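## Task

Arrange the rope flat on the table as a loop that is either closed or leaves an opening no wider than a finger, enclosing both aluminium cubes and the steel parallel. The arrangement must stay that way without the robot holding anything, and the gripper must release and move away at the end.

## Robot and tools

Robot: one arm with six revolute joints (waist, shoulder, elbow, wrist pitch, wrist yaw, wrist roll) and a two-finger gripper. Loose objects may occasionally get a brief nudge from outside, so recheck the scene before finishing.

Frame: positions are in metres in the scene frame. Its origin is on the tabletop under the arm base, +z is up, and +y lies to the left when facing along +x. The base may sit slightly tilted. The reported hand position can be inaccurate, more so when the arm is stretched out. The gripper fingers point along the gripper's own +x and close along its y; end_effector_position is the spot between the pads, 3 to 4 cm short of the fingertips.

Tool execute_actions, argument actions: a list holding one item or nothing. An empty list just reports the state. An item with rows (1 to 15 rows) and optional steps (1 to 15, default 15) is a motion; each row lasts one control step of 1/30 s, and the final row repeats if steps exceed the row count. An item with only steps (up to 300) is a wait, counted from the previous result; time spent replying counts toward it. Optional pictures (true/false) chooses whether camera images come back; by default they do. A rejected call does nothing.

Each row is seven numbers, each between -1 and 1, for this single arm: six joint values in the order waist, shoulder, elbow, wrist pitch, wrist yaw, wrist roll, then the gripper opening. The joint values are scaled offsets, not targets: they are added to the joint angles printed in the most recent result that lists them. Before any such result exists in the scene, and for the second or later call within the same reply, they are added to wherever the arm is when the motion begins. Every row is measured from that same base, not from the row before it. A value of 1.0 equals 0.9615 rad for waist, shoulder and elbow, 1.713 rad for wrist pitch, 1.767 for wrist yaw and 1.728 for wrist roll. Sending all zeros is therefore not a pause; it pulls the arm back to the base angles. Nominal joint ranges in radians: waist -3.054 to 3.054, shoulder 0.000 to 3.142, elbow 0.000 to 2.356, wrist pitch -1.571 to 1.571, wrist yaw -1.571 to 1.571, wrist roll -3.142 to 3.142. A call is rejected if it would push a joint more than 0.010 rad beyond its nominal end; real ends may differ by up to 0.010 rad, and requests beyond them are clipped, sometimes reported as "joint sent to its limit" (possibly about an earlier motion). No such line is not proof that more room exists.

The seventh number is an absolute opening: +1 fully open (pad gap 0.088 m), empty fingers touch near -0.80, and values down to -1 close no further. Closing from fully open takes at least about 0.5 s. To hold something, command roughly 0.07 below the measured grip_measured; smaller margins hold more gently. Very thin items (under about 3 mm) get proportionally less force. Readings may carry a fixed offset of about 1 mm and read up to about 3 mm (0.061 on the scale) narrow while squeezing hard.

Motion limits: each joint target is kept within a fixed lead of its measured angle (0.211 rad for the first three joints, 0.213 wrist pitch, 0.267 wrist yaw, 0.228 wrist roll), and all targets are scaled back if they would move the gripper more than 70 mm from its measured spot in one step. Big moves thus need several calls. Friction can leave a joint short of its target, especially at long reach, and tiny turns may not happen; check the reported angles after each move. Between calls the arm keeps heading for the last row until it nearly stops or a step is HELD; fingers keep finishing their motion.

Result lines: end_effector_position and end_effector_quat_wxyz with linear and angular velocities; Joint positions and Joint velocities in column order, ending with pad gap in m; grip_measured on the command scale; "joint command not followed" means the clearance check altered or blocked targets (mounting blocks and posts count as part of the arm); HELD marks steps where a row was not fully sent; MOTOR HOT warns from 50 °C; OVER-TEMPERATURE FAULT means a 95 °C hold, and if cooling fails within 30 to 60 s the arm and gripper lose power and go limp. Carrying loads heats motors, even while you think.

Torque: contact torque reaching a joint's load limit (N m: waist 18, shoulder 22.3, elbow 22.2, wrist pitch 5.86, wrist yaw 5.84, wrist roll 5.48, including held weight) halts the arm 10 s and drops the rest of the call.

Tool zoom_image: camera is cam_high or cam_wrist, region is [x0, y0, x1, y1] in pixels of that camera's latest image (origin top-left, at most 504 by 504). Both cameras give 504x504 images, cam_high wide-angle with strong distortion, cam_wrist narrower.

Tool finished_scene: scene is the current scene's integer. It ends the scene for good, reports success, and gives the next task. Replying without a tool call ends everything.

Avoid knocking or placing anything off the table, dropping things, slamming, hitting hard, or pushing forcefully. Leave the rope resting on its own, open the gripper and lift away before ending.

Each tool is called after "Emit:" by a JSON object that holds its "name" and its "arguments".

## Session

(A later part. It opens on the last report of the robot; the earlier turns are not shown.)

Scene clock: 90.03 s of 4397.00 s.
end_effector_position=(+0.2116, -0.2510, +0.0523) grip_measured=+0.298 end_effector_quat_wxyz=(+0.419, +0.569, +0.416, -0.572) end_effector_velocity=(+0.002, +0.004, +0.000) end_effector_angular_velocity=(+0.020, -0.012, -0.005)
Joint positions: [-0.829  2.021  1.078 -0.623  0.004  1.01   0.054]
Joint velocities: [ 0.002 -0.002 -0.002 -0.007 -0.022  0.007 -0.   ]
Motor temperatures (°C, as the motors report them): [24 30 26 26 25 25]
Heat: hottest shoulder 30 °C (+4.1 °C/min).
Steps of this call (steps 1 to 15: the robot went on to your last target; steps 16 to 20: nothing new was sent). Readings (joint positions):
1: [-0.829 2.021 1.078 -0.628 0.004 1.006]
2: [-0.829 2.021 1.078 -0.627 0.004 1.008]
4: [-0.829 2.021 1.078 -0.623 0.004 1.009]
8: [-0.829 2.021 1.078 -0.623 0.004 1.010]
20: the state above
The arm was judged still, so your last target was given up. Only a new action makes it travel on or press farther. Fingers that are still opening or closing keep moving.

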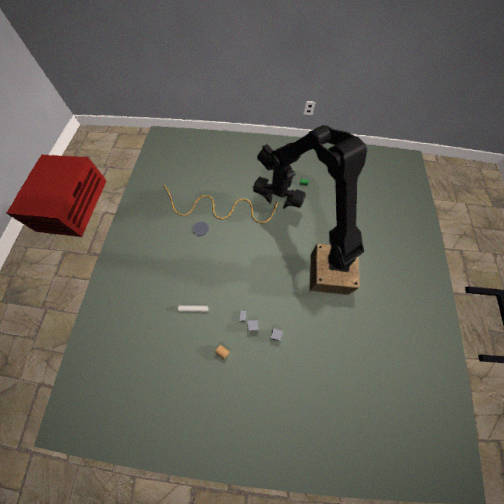

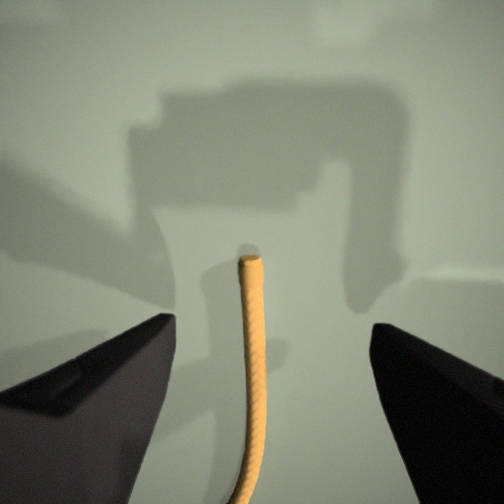

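Lower a bit, close, lift slightly.

Emit:
{"name": "execute_actions", "arguments": {"actions": [{"rows":[[0,0.045,-0.015,0.033,0,0,0.3]],"steps":12}], "pictures": false}}

Emit:
{"name": "execute_actions", "arguments": {"actions": [{"rows":[[0,0,0,0,0,0,-1]],"steps":15}], "pictures": false}}

Emit:
{"name": "execute_actions", "arguments": {"actions": [{"rows":[[0,-0.1,0.03,-0.073,0,0,-1]],"steps":15}]}}

Scene clock: 98.53 s of 4397.00 s.
end_effector_position=(+0.2150, -0.2550, +0.0418) grip_measured=+0.298 end_effector_quat_wxyz=(+0.426, +0.570, +0.409, -0.572) end_effector_velocity=(-0.000, +0.004, -0.003) end_effector_angular_velocity=(+0.027, -0.006, +0.005)
Joint positions: [-0.829  2.052  1.073 -0.569  0.004  1.01   0.054]
Joint velocities: [-0.002  0.007 -0.002 -0.007 -0.022 -0.007 -0.   ]
Motor temperatures (°C, as the motors report them): [24 30 26 26 25 25]
Heat: hottest shoulder 30 °C (+3.0 °C/min).
Steps of this call (steps 1 to 90: nothing new was sent; then 5.10 s passed at rest; steps 91 to 102: all 12 steps of this action). Readings (joint positions):
91: [-0.829 2.024 1.077 -0.616 0.004 1.010]
92: [-0.829 2.029 1.077 -0.597 0.004 1.010]
94: [-0.829 2.042 1.076 -0.579 0.004 1.010]
98: [-0.829 2.052 1.073 -0.572 0.004 1.010]
102: the state above

Scene clock: 99.03 s of 4397.00 s.
end_effector_position=(+0.2151, -0.2551, +0.0417) grip_measured=-0.743 end_effector_quat_wxyz=(+0.426, +0.570, +0.409, -0.572) end_effector_velocity=(-0.002, +0.001, +0.000) end_effector_angular_velocity=(+0.010, -0.001, +0.000)
Joint positions: [-0.829  2.052  1.073 -0.568  0.004  1.01   0.003]
Joint velocities: [-0.007 -0.002 -0.002 -0.007 -0.007 -0.007  0.006]
Motor temperatures (°C, as the motors report them): [24 30 26 26 25 25]
Heat: hottest shoulder 30 °C (+3.0 °C/min).
Steps of this call (steps 1 to 15: all 15 steps of this action). Readings (joint positions):
1: [-0.829 2.052 1.073 -0.569 0.004 1.010]
2: [-0.829 2.052 1.073 -0.569 0.004 1.010]
4: [-0.829 2.052 1.073 -0.569 0.004 1.010]
8: [-0.829 2.052 1.073 -0.569 0.004 1.010]
15: the state above

Scene clock: 99.53 s of 4397.00 s.
end_effector_position=(+0.2117, -0.2511, +0.0741) grip_measured=-0.741 end_effector_quat_wxyz=(+0.423, +0.570, +0.412, -0.572) end_effector_velocity=(-0.004, +0.005, -0.001) end_effector_angular_velocity=(+0.025, +0.012, +0.005)
Joint positions: [-0.829  1.962  1.097 -0.692  0.004  1.01   0.003]
Joint velocities: [-0.002  0.002 -0.002 -0.022 -0.007 -0.007 -0.   ]
Motor temperatures (°C, as the motors report them): [24 30 26 26 25 25]
Heat: hottest shoulder 30 °C (+3.0 °C/min).
Steps of this call (steps 1 to 15: all 15 steps of this action). Readings (joint positions):
1: [-0.829 2.042 1.077 -0.587 0.004 1.010]
2: [-0.829 2.029 1.079 -0.630 0.004 1.010]
4: [-0.829 1.993 1.080 -0.667 0.004 1.010]
8: [-0.829 1.963 1.097 -0.683 0.004 1.010]
15: the state above

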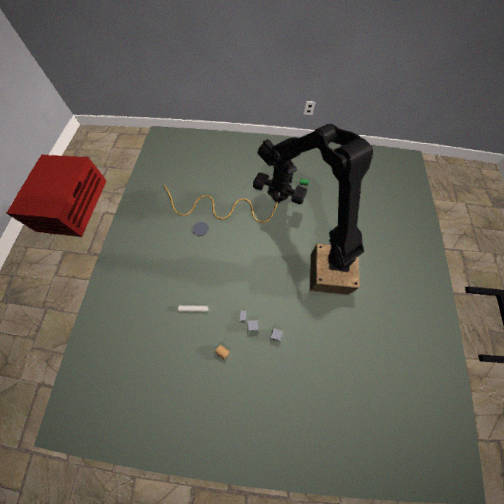

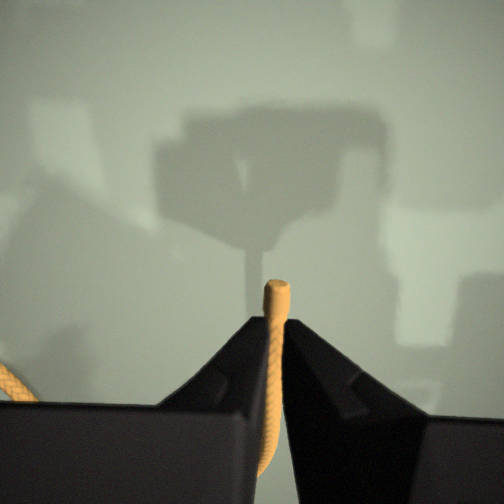

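Emit:
{"name": "execute_actions", "arguments": {"actions": [{"rows":[[1,-0.35,-0.35,0,0,0,-1]],"steps":15}], "pictures": false}}

Emit:
{"name": "execute_actions", "arguments": {"actions": [{"steps":15}], "pictures": false}}

Emit:
{"name": "execute_actions", "arguments": {"actions": [{"rows":[[1,0,0,0,0,0,-1]],"steps":15}], "pictures": false}}

Emit:
{"name": "execute_actions", "arguments": {"actions": [{"steps":15}], "pictures": false}}

Emit:
{"name": "execute_actions", "arguments": {"actions": [{"rows":[[0.22,0,0,0,0,0,-1]],"steps":15}], "pictures": false}}

Emit:
{"name": "execute_actions", "arguments": {"actions": [{"rows":[[-0.1,0.66,0.8,-0.08,0,0,-1]],"steps":15}], "pictures": false}}

Emit:
{"name": "execute_actions", "arguments": {"actions": [{"steps":15}]}}

Scene clock: 109.17 s of 4397.00 s.
end_effector_position=(+0.2469, -0.0037, +0.0943) grip_measured=-0.741 end_effector_quat_wxyz=(+0.623, +0.348, +0.610, -0.344) end_effector_velocity=(-0.000, +0.405, +0.003) end_effector_angular_velocity=(+0.066, +0.007, +1.608)
Joint positions: [ 0.026  1.638  0.777 -0.691  0.004  1.01   0.003]
Joint velocities: [ 1.6   -0.027 -0.012 -0.022 -0.066 -0.007 -0.   ]
Motor temperatures (°C, as the motors report them): [24 31 26 26 25 25]
Heat: hottest shoulder 31 °C (+2.0 °C/min).
From where the robot then was, a joint's target lay farther than a number of 1.0 reaches, so one or more steps of this call were cut to that.
Steps of this call (steps 1 to 15: the robot went on to your last target; steps 16 to 90: nothing new was sent; then 6.13 s passed at rest; steps 91 to 105: all 15 steps of this action). Readings (joint positions):
91: [-0.818 1.940 1.074 -0.673 0.013 1.010]
92: [-0.782 1.901 1.030 -0.676 0.015 1.010]
94: [-0.675 1.796 0.929 -0.691 0.009 1.010]
98: [-0.415 1.657 0.802 -0.694 0.006 1.010]
105: the state above

Scene clock: 109.67 s of 4397.00 s.
end_effector_position=(+0.2445, +0.0220, +0.0939) grip_measured=-0.741 end_effector_quat_wxyz=(+0.639, +0.317, +0.628, -0.311) end_effector_velocity=(+0.001, +0.002, +0.000) end_effector_angular_velocity=(+0.008, -0.007, +0.010)
Joint positions: [ 0.13   1.635  0.772 -0.691  0.002  1.01   0.003]
Joint velocities: [ 0.002 -0.002 -0.002  0.007 -0.007 -0.007  0.   ]
Motor temperatures (°C, as the motors report them): [24 31 26 26 25 25]
Heat: hottest shoulder 31 °C (+2.0 °C/min).
Steps of this call (steps 1 to 15: the robot went on to your last target). Readings (joint positions):
1: [0.072 1.636 0.776 -0.691 0.001 1.010]
2: [0.101 1.636 0.775 -0.691 0.000 1.010]
4: [0.123 1.635 0.773 -0.691 0.000 1.010]
8: [0.127 1.635 0.772 -0.691 0.001 1.010]
15: the state above

Scene clock: 110.17 s of 4397.00 s.
end_effector_position=(+0.1370, +0.2040, +0.0939) grip_measured=-0.741 end_effector_quat_wxyz=(+0.710, +0.017, +0.704, -0.006) end_effector_velocity=(-0.276, +0.178, -0.000) end_effector_angular_velocity=(+0.035, +0.091, +1.286)
Joint positions: [ 1.018  1.635  0.772 -0.69  -0.001  1.011  0.003]
Joint velocities: [ 1.277 -0.002 -0.002 -0.022 -0.095 -0.007 -0.   ]
Motor temperatures (°C, as the motors report them): [24 31 26 26 25 25]
Heat: hottest shoulder 31 °C (+2.0 °C/min).
Steps of this call (steps 1 to 15: all 15 steps of this action). Readings (joint positions):
1: [0.149 1.635 0.772 -0.691 0.014 1.011]
2: [0.204 1.635 0.772 -0.691 0.014 1.011]
4: [0.335 1.635 0.772 -0.690 0.006 1.011]
8: [0.590 1.635 0.772 -0.690 0.005 1.011]
15: the state above

Scene clock: 110.67 s of 4397.00 s.
end_effector_position=(+0.1223, +0.2132, +0.0939) grip_measured=-0.741 end_effector_quat_wxyz=(+0.710, -0.008, +0.704, +0.019) end_effector_velocity=(+0.000, -0.003, +0.000) end_effector_angular_velocity=(-0.010, -0.003, -0.010)
Joint positions: [ 1.088  1.635  0.772 -0.69  -0.002  1.011  0.003]
Joint velocities: [-0.002 -0.002 -0.002 -0.007  0.007  0.007  0.   ]
Motor temperatures (°C, as the motors report them): [24 31 26 26 25 25]
Heat: hottest shoulder 31 °C (+2.0 °C/min).
Steps of this call (steps 1 to 15: the robot went on to your last target). Readings (joint positions):
1: [1.052 1.635 0.772 -0.690 -0.002 1.011]
2: [1.071 1.635 0.772 -0.690 -0.003 1.011]
4: [1.084 1.635 0.772 -0.690 -0.003 1.011]
8: [1.087 1.635 0.772 -0.690 -0.002 1.011]
15: the state above

Scene clock: 111.17 s of 4397.00 s.
end_effector_position=(+0.0751, +0.2341, +0.0939) grip_measured=-0.741 end_effector_quat_wxyz=(+0.703, -0.080, +0.700, +0.094) end_effector_velocity=(+0.001, +0.000, -0.001) end_effector_angular_velocity=(+0.000, -0.008, +0.010)
Joint positions: [ 1.297  1.635  0.772 -0.689 -0.004  1.011  0.003]
Joint velocities: [ 0.002  0.002 -0.002  0.007  0.007 -0.007 -0.   ]
Motor temperatures (°C, as the motors report them): [24 31 26 26 25 25]
Heat: hottest shoulder 31 °C (+2.0 °C/min).
Steps of this call (steps 1 to 15: all 15 steps of this action). Readings (joint positions):
1: [1.110 1.635 0.772 -0.690 0.012 1.011]
2: [1.164 1.635 0.772 -0.690 0.010 1.011]
4: [1.258 1.635 0.772 -0.689 -0.004 1.011]
8: [1.296 1.635 0.772 -0.689 -0.005 1.011]
15: the state above

Scene clock: 111.67 s of 4397.00 s.
end_effector_position=(+0.1618, +0.3756, +0.0608) grip_measured=-0.741 end_effector_quat_wxyz=(+0.705, -0.051, +0.705, +0.056) end_effector_velocity=(+0.059, +0.137, +0.099) end_effector_angular_velocity=(+0.404, -0.167, +0.005)
Joint positions: [ 1.202  2.254  1.511 -0.822 -0.004  1.011  0.003]
Joint velocities: [-0.002 -0.002  0.442 -0.007 -0.007 -0.007 -0.   ]
Motor temperatures (°C, as the motors report them): [24 31 26 26 25 25]
Heat: hottest shoulder 31 °C (+2.0 °C/min).
Steps of this call (steps 1 to 15: all 15 steps of this action). Readings (joint positions):
1: [1.289 1.667 0.802 -0.736 -0.008 1.011]
2: [1.265 1.722 0.860 -0.776 -0.008 1.011]
4: [1.224 1.850 0.981 -0.792 -0.005 1.011]
8: [1.202 2.087 1.231 -0.817 -0.004 1.011]
15: the state above

Scene clock: 112.17 s of 4397.00 s.
end_effector_position=(+0.1645, +0.3818, +0.0653) grip_measured=-0.741 end_effector_quat_wxyz=(+0.708, -0.045, +0.702, +0.061) end_effector_velocity=(-0.005, -0.000, +0.000) end_effector_angular_velocity=(+0.002, +0.023, -0.004)
Joint positions: [ 1.202  2.256  1.534 -0.826 -0.004  1.011  0.003]
Joint velocities: [ 0.002 -0.002 -0.002 -0.007 -0.022  0.007 -0.   ]
Motor temperatures (°C, as the motors report them): [24 31 26 26 25 25]
Heat: hottest shoulder 31 °C (+2.0 °C/min).
Steps of this call (steps 1 to 15: the robot went on to your last target). Readings (joint positions):
1: [1.202 2.254 1.523 -0.822 -0.004 1.011]
2: [1.202 2.254 1.531 -0.822 -0.004 1.011]
4: [1.202 2.254 1.534 -0.824 -0.004 1.011]
8: [1.202 2.256 1.534 -0.826 -0.004 1.011]
15: the state above

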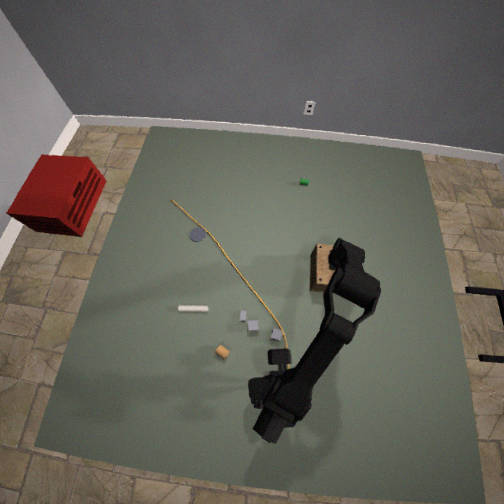

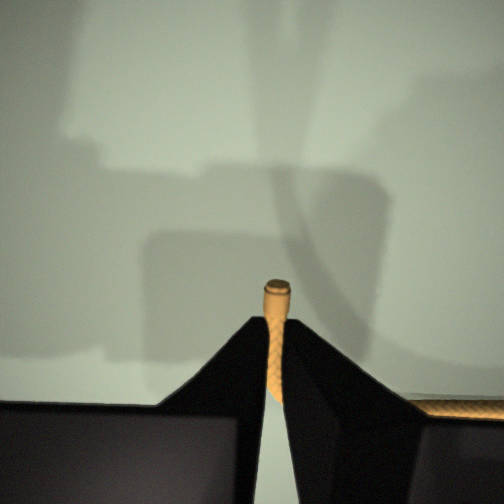

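Emit:
{"name": "execute_actions", "arguments": {"actions": [{"rows":[[-0.45,0,0,0,0,0,-1]],"steps":15}], "pictures": false}}

Emit:
{"name": "execute_actions", "arguments": {"actions": [{"rows":[[-0.42,0,0,0,0,0,-1]],"steps":15}], "pictures": false}}

Emit:
{"name": "execute_actions", "arguments": {"actions": [{"steps":15}]}}

Scene clock: 116.73 s of 4397.00 s.
end_effector_position=(+0.3149, +0.2717, +0.0653) grip_measured=-0.741 end_effector_quat_wxyz=(+0.705, +0.112, +0.693, -0.099) end_effector_velocity=(-0.053, +0.056, +0.001) end_effector_angular_velocity=(-0.006, +0.017, +0.205)
Joint positions: [ 0.751  2.256  1.534 -0.825  0.     1.011  0.003]
Joint velocities: [ 0.183 -0.002  0.002 -0.022 -0.007 -0.022  0.   ]
Motor temperatures (°C, as the motors report them): [24 31 26 26 25 25]
Heat: hottest shoulder 31 °C (+2.0 °C/min).
Steps of this call (steps 1 to 15: the robot went on to your last target; steps 16 to 90: nothing new was sent; then 1.07 s passed at rest; steps 91 to 105: all 15 steps of this action). Readings (joint positions):
91: [1.192 2.256 1.534 -0.826 -0.011 1.011]
92: [1.166 2.256 1.534 -0.826 -0.015 1.011]
94: [1.082 2.256 1.534 -0.825 -0.013 1.011]
98: [0.879 2.256 1.534 -0.825 -0.008 1.011]
105: the state above

Scene clock: 117.23 s of 4397.00 s.
end_effector_position=(+0.3986, +0.1191, +0.0653) grip_measured=-0.741 end_effector_quat_wxyz=(+0.670, +0.253, +0.654, -0.245) end_effector_velocity=(-0.024, +0.074, +0.002) end_effector_angular_velocity=(+0.006, +0.004, +0.191)
Joint positions: [ 0.331  2.256  1.534 -0.824  0.005  1.011  0.003]
Joint velocities: [ 0.183 -0.007 -0.002 -0.007 -0.007 -0.007 -0.   ]
Motor temperatures (°C, as the motors report them): [24 31 26 26 25 25]
Heat: hottest shoulder 31 °C (+2.0 °C/min).
Steps of this call (steps 1 to 15: all 15 steps of this action). Readings (joint positions):
1: [0.748 2.256 1.534 -0.825 -0.010 1.011]
2: [0.726 2.256 1.534 -0.825 -0.014 1.011]
4: [0.646 2.256 1.534 -0.825 -0.011 1.011]
8: [0.447 2.256 1.534 -0.824 -0.004 1.011]
15: the state above

Scene clock: 117.73 s of 4397.00 s.
end_effector_position=(+0.3962, +0.1268, +0.0653) grip_measured=-0.741 end_effector_quat_wxyz=(+0.672, +0.248, +0.657, -0.238) end_effector_velocity=(-0.002, -0.000, +0.000) end_effector_angular_velocity=(+0.019, +0.014, +0.001)
Joint positions: [ 0.35   2.256  1.534 -0.824  0.002  1.011  0.003]
Joint velocities: [-0.007 -0.002 -0.002 -0.007 -0.022 -0.007 -0.   ]
Motor temperatures (°C, as the motors report them): [24 31 26 26 25 25]
Heat: hottest shoulder 31 °C (+2.0 °C/min).
Steps of this call (steps 1 to 15: the robot went on to your last target). Readings (joint positions):
1: [0.338 2.256 1.534 -0.824 0.004 1.011]
2: [0.343 2.256 1.534 -0.824 0.003 1.011]
4: [0.350 2.256 1.534 -0.824 0.002 1.011]
8: [0.350 2.256 1.534 -0.824 0.002 1.011]
15: the state above

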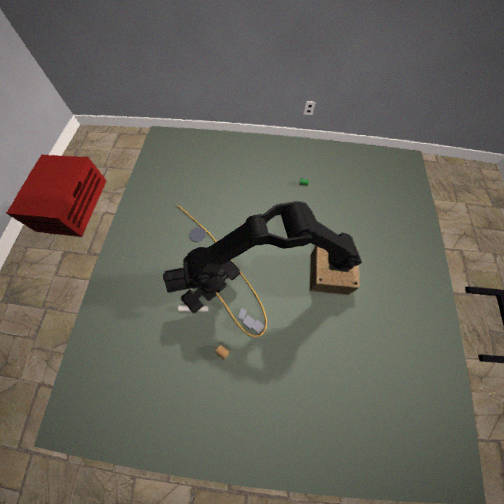

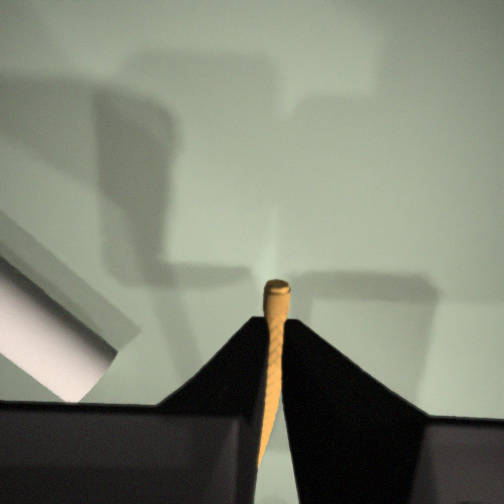

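Emit:
{"name": "execute_actions", "arguments": {"actions": [{"rows":[[-0.42,-0.12,-0.12,0,0,0,-1]],"steps":15}], "pictures": false}}

Emit:
{"name": "execute_actions", "arguments": {"actions": [{"rows":[[0,0.08,-0.02,0.056,0,0,-1]],"steps":12}], "pictures": false}}

Emit:
{"name": "execute_actions", "arguments": {"actions": [{"rows":[[0,0,0,0,0,0,0.5]],"steps":12}], "pictures": false}}

Emit:
{"name": "execute_actions", "arguments": {"actions": [{"rows":[[-1,-0.5,-0.2,0,0,0,0.5]],"steps":15}], "pictures": false}}

Emit:
{"name": "execute_actions", "arguments": {"actions": [{"steps":25}]}}

Emit:
{"name": "zoom_image", "arguments": {"camera": "cam_high", "region": [140,160,340,360]}}

Scene clock: 124.13 s of 4397.00 s.
end_effector_position=(+0.3919, -0.0418, +0.0810) grip_measured=-0.741 end_effector_quat_wxyz=(+0.609, +0.376, +0.591, -0.372) end_effector_velocity=(-0.001, +0.072, -0.004) end_effector_angular_velocity=(+0.039, +0.023, +0.177)
Joint positions: [-0.065  2.153  1.431 -0.823  0.006  1.011  0.003]
Joint velocities: [ 0.168 -0.002 -0.022 -0.007 -0.037 -0.007 -0.   ]
Motor temperatures (°C, as the motors report them): [24 32 26 26 25 25]
Heat: hottest shoulder 32 °C (+3.0 °C/min).
Steps of this call (steps 1 to 15: the robot went on to your last target; steps 16 to 100: nothing new was sent; then 2.57 s passed at rest; steps 101 to 115: all 15 steps of this action). Readings (joint positions):
101: [0.341 2.246 1.523 -0.816 -0.005 1.011]
102: [0.317 2.230 1.501 -0.819 -0.009 1.011]
104: [0.233 2.198 1.467 -0.827 -0.008 1.011]
108: [0.028 2.164 1.445 -0.823 -0.001 1.011]
115: the state above

Scene clock: 124.53 s of 4397.00 s.
end_effector_position=(+0.3995, -0.0419, +0.0532) grip_measured=-0.741 end_effector_quat_wxyz=(+0.613, +0.378, +0.587, -0.369) end_effector_velocity=(-0.005, +0.005, +0.000) end_effector_angular_velocity=(+0.038, +0.018, +0.006)
Joint positions: [-0.063  2.221  1.418 -0.729  0.005  1.011  0.003]
Joint velocities: [-0.002 -0.002 -0.002 -0.022 -0.037 -0.007  0.   ]
Motor temperatures (°C, as the motors report them): [24 32 26 26 25 25]
Heat: hottest shoulder 32 °C (+3.0 °C/min).
Steps of this call (steps 1 to 12: all 12 steps of this action). Readings (joint positions):
1: [-0.060 2.161 1.428 -0.811 0.005 1.011]
2: [-0.058 2.170 1.428 -0.777 0.005 1.011]
4: [-0.058 2.194 1.427 -0.747 0.005 1.011]
8: [-0.063 2.220 1.418 -0.735 0.005 1.011]
12: the state above

Scene clock: 124.93 s of 4397.00 s.
end_effector_position=(+0.3995, -0.0419, +0.0532) grip_measured=+0.461 end_effector_quat_wxyz=(+0.613, +0.378, +0.587, -0.369) end_effector_velocity=(-0.002, +0.002, +0.000) end_effector_angular_velocity=(+0.008, +0.007, +0.010)
Joint positions: [-0.063  2.221  1.418 -0.729  0.005  1.011  0.062]
Joint velocities: [ 0.002 -0.002 -0.002 -0.007 -0.007 -0.007  0.031]
Motor temperatures (°C, as the motors report them): [24 32 26 26 25 25]
Heat: hottest shoulder 32 °C (+3.0 °C/min).
Steps of this call (steps 1 to 12: all 12 steps of this action). Readings (joint positions):
1: [-0.063 2.221 1.418 -0.729 0.005 1.011]
2: [-0.063 2.221 1.418 -0.729 0.005 1.011]
4: [-0.063 2.221 1.418 -0.729 0.005 1.011]
8: [-0.063 2.221 1.418 -0.729 0.005 1.011]
12: the state above

Scene clock: 125.43 s of 4397.00 s.
end_effector_position=(+0.2798, -0.2668, +0.1846) grip_measured=+0.498 end_effector_quat_wxyz=(+0.561, +0.554, +0.320, -0.525) end_effector_velocity=(-0.454, -0.467, +0.067) end_effector_angular_velocity=(-0.119, -0.139, -1.692)
Joint positions: [-0.722  1.758  1.257 -0.725  0.002  1.011  0.063]
Joint velocities: [-1.687 -0.212 -0.037  0.007 -0.007  0.007  0.   ]
Motor temperatures (°C, as the motors report them): [24 32 26 26 25 25]
Heat: hottest shoulder 32 °C (+3.0 °C/min).
Steps of this call (steps 1 to 15: all 15 steps of this action). Readings (joint positions):
1: [-0.071 2.203 1.399 -0.713 -0.001 1.011]
2: [-0.095 2.174 1.364 -0.719 -0.004 1.011]
4: [-0.177 2.097 1.302 -0.735 -0.002 1.011]
8: [-0.366 1.942 1.263 -0.729 0.002 1.011]
15: the state above

Scene clock: 126.27 s of 4397.00 s.
end_effector_position=(+0.1841, -0.3339, +0.1809) grip_measured=+0.498 end_effector_quat_wxyz=(+0.470, +0.595, +0.238, -0.607) end_effector_velocity=(-0.001, +0.002, -0.000) end_effector_angular_velocity=(+0.009, -0.000, +0.007)
Joint positions: [-1.025  1.752  1.239 -0.727  0.008  1.011  0.063]
Joint velocities: [-0.002 -0.002 -0.002 -0.007 -0.007 -0.007 -0.   ]
Motor temperatures (°C, as the motors report them): [24 32 26 26 25 25]
Heat: hottest shoulder 32 °C (+3.0 °C/min).
Steps of this call (steps 1 to 25: the robot went on to your last target). Readings (joint positions):
1: [-0.778 1.754 1.255 -0.725 0.002 1.011]
2: [-0.834 1.752 1.253 -0.725 0.002 1.011]
4: [-0.942 1.752 1.247 -0.725 0.006 1.011]
8: [-1.033 1.752 1.239 -0.727 0.011 1.011]
25: the state above

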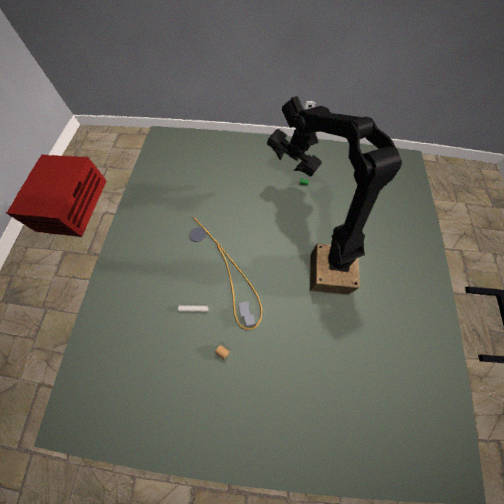

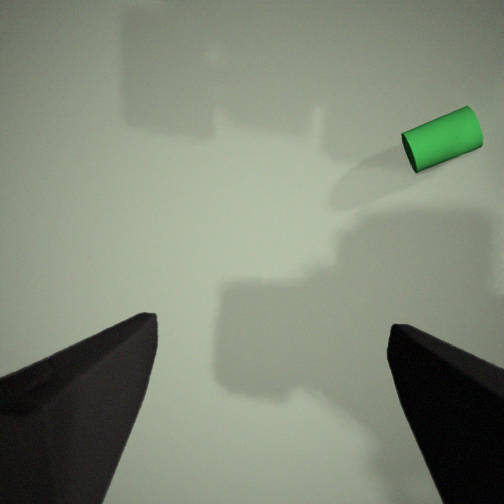

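Region (140, 160, 340, 360) of cam_high's 504x504 image, scaled by 2.520, with more detail than that image has.

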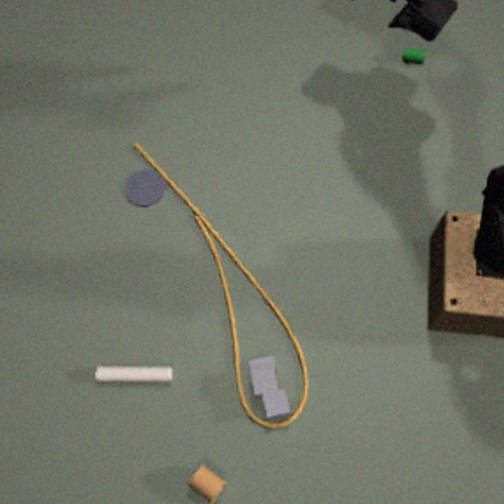

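Closed, all inside.

Emit:
{"name": "finished_scene", "arguments": {"scene": 1}}

The scene is finished: the task was done.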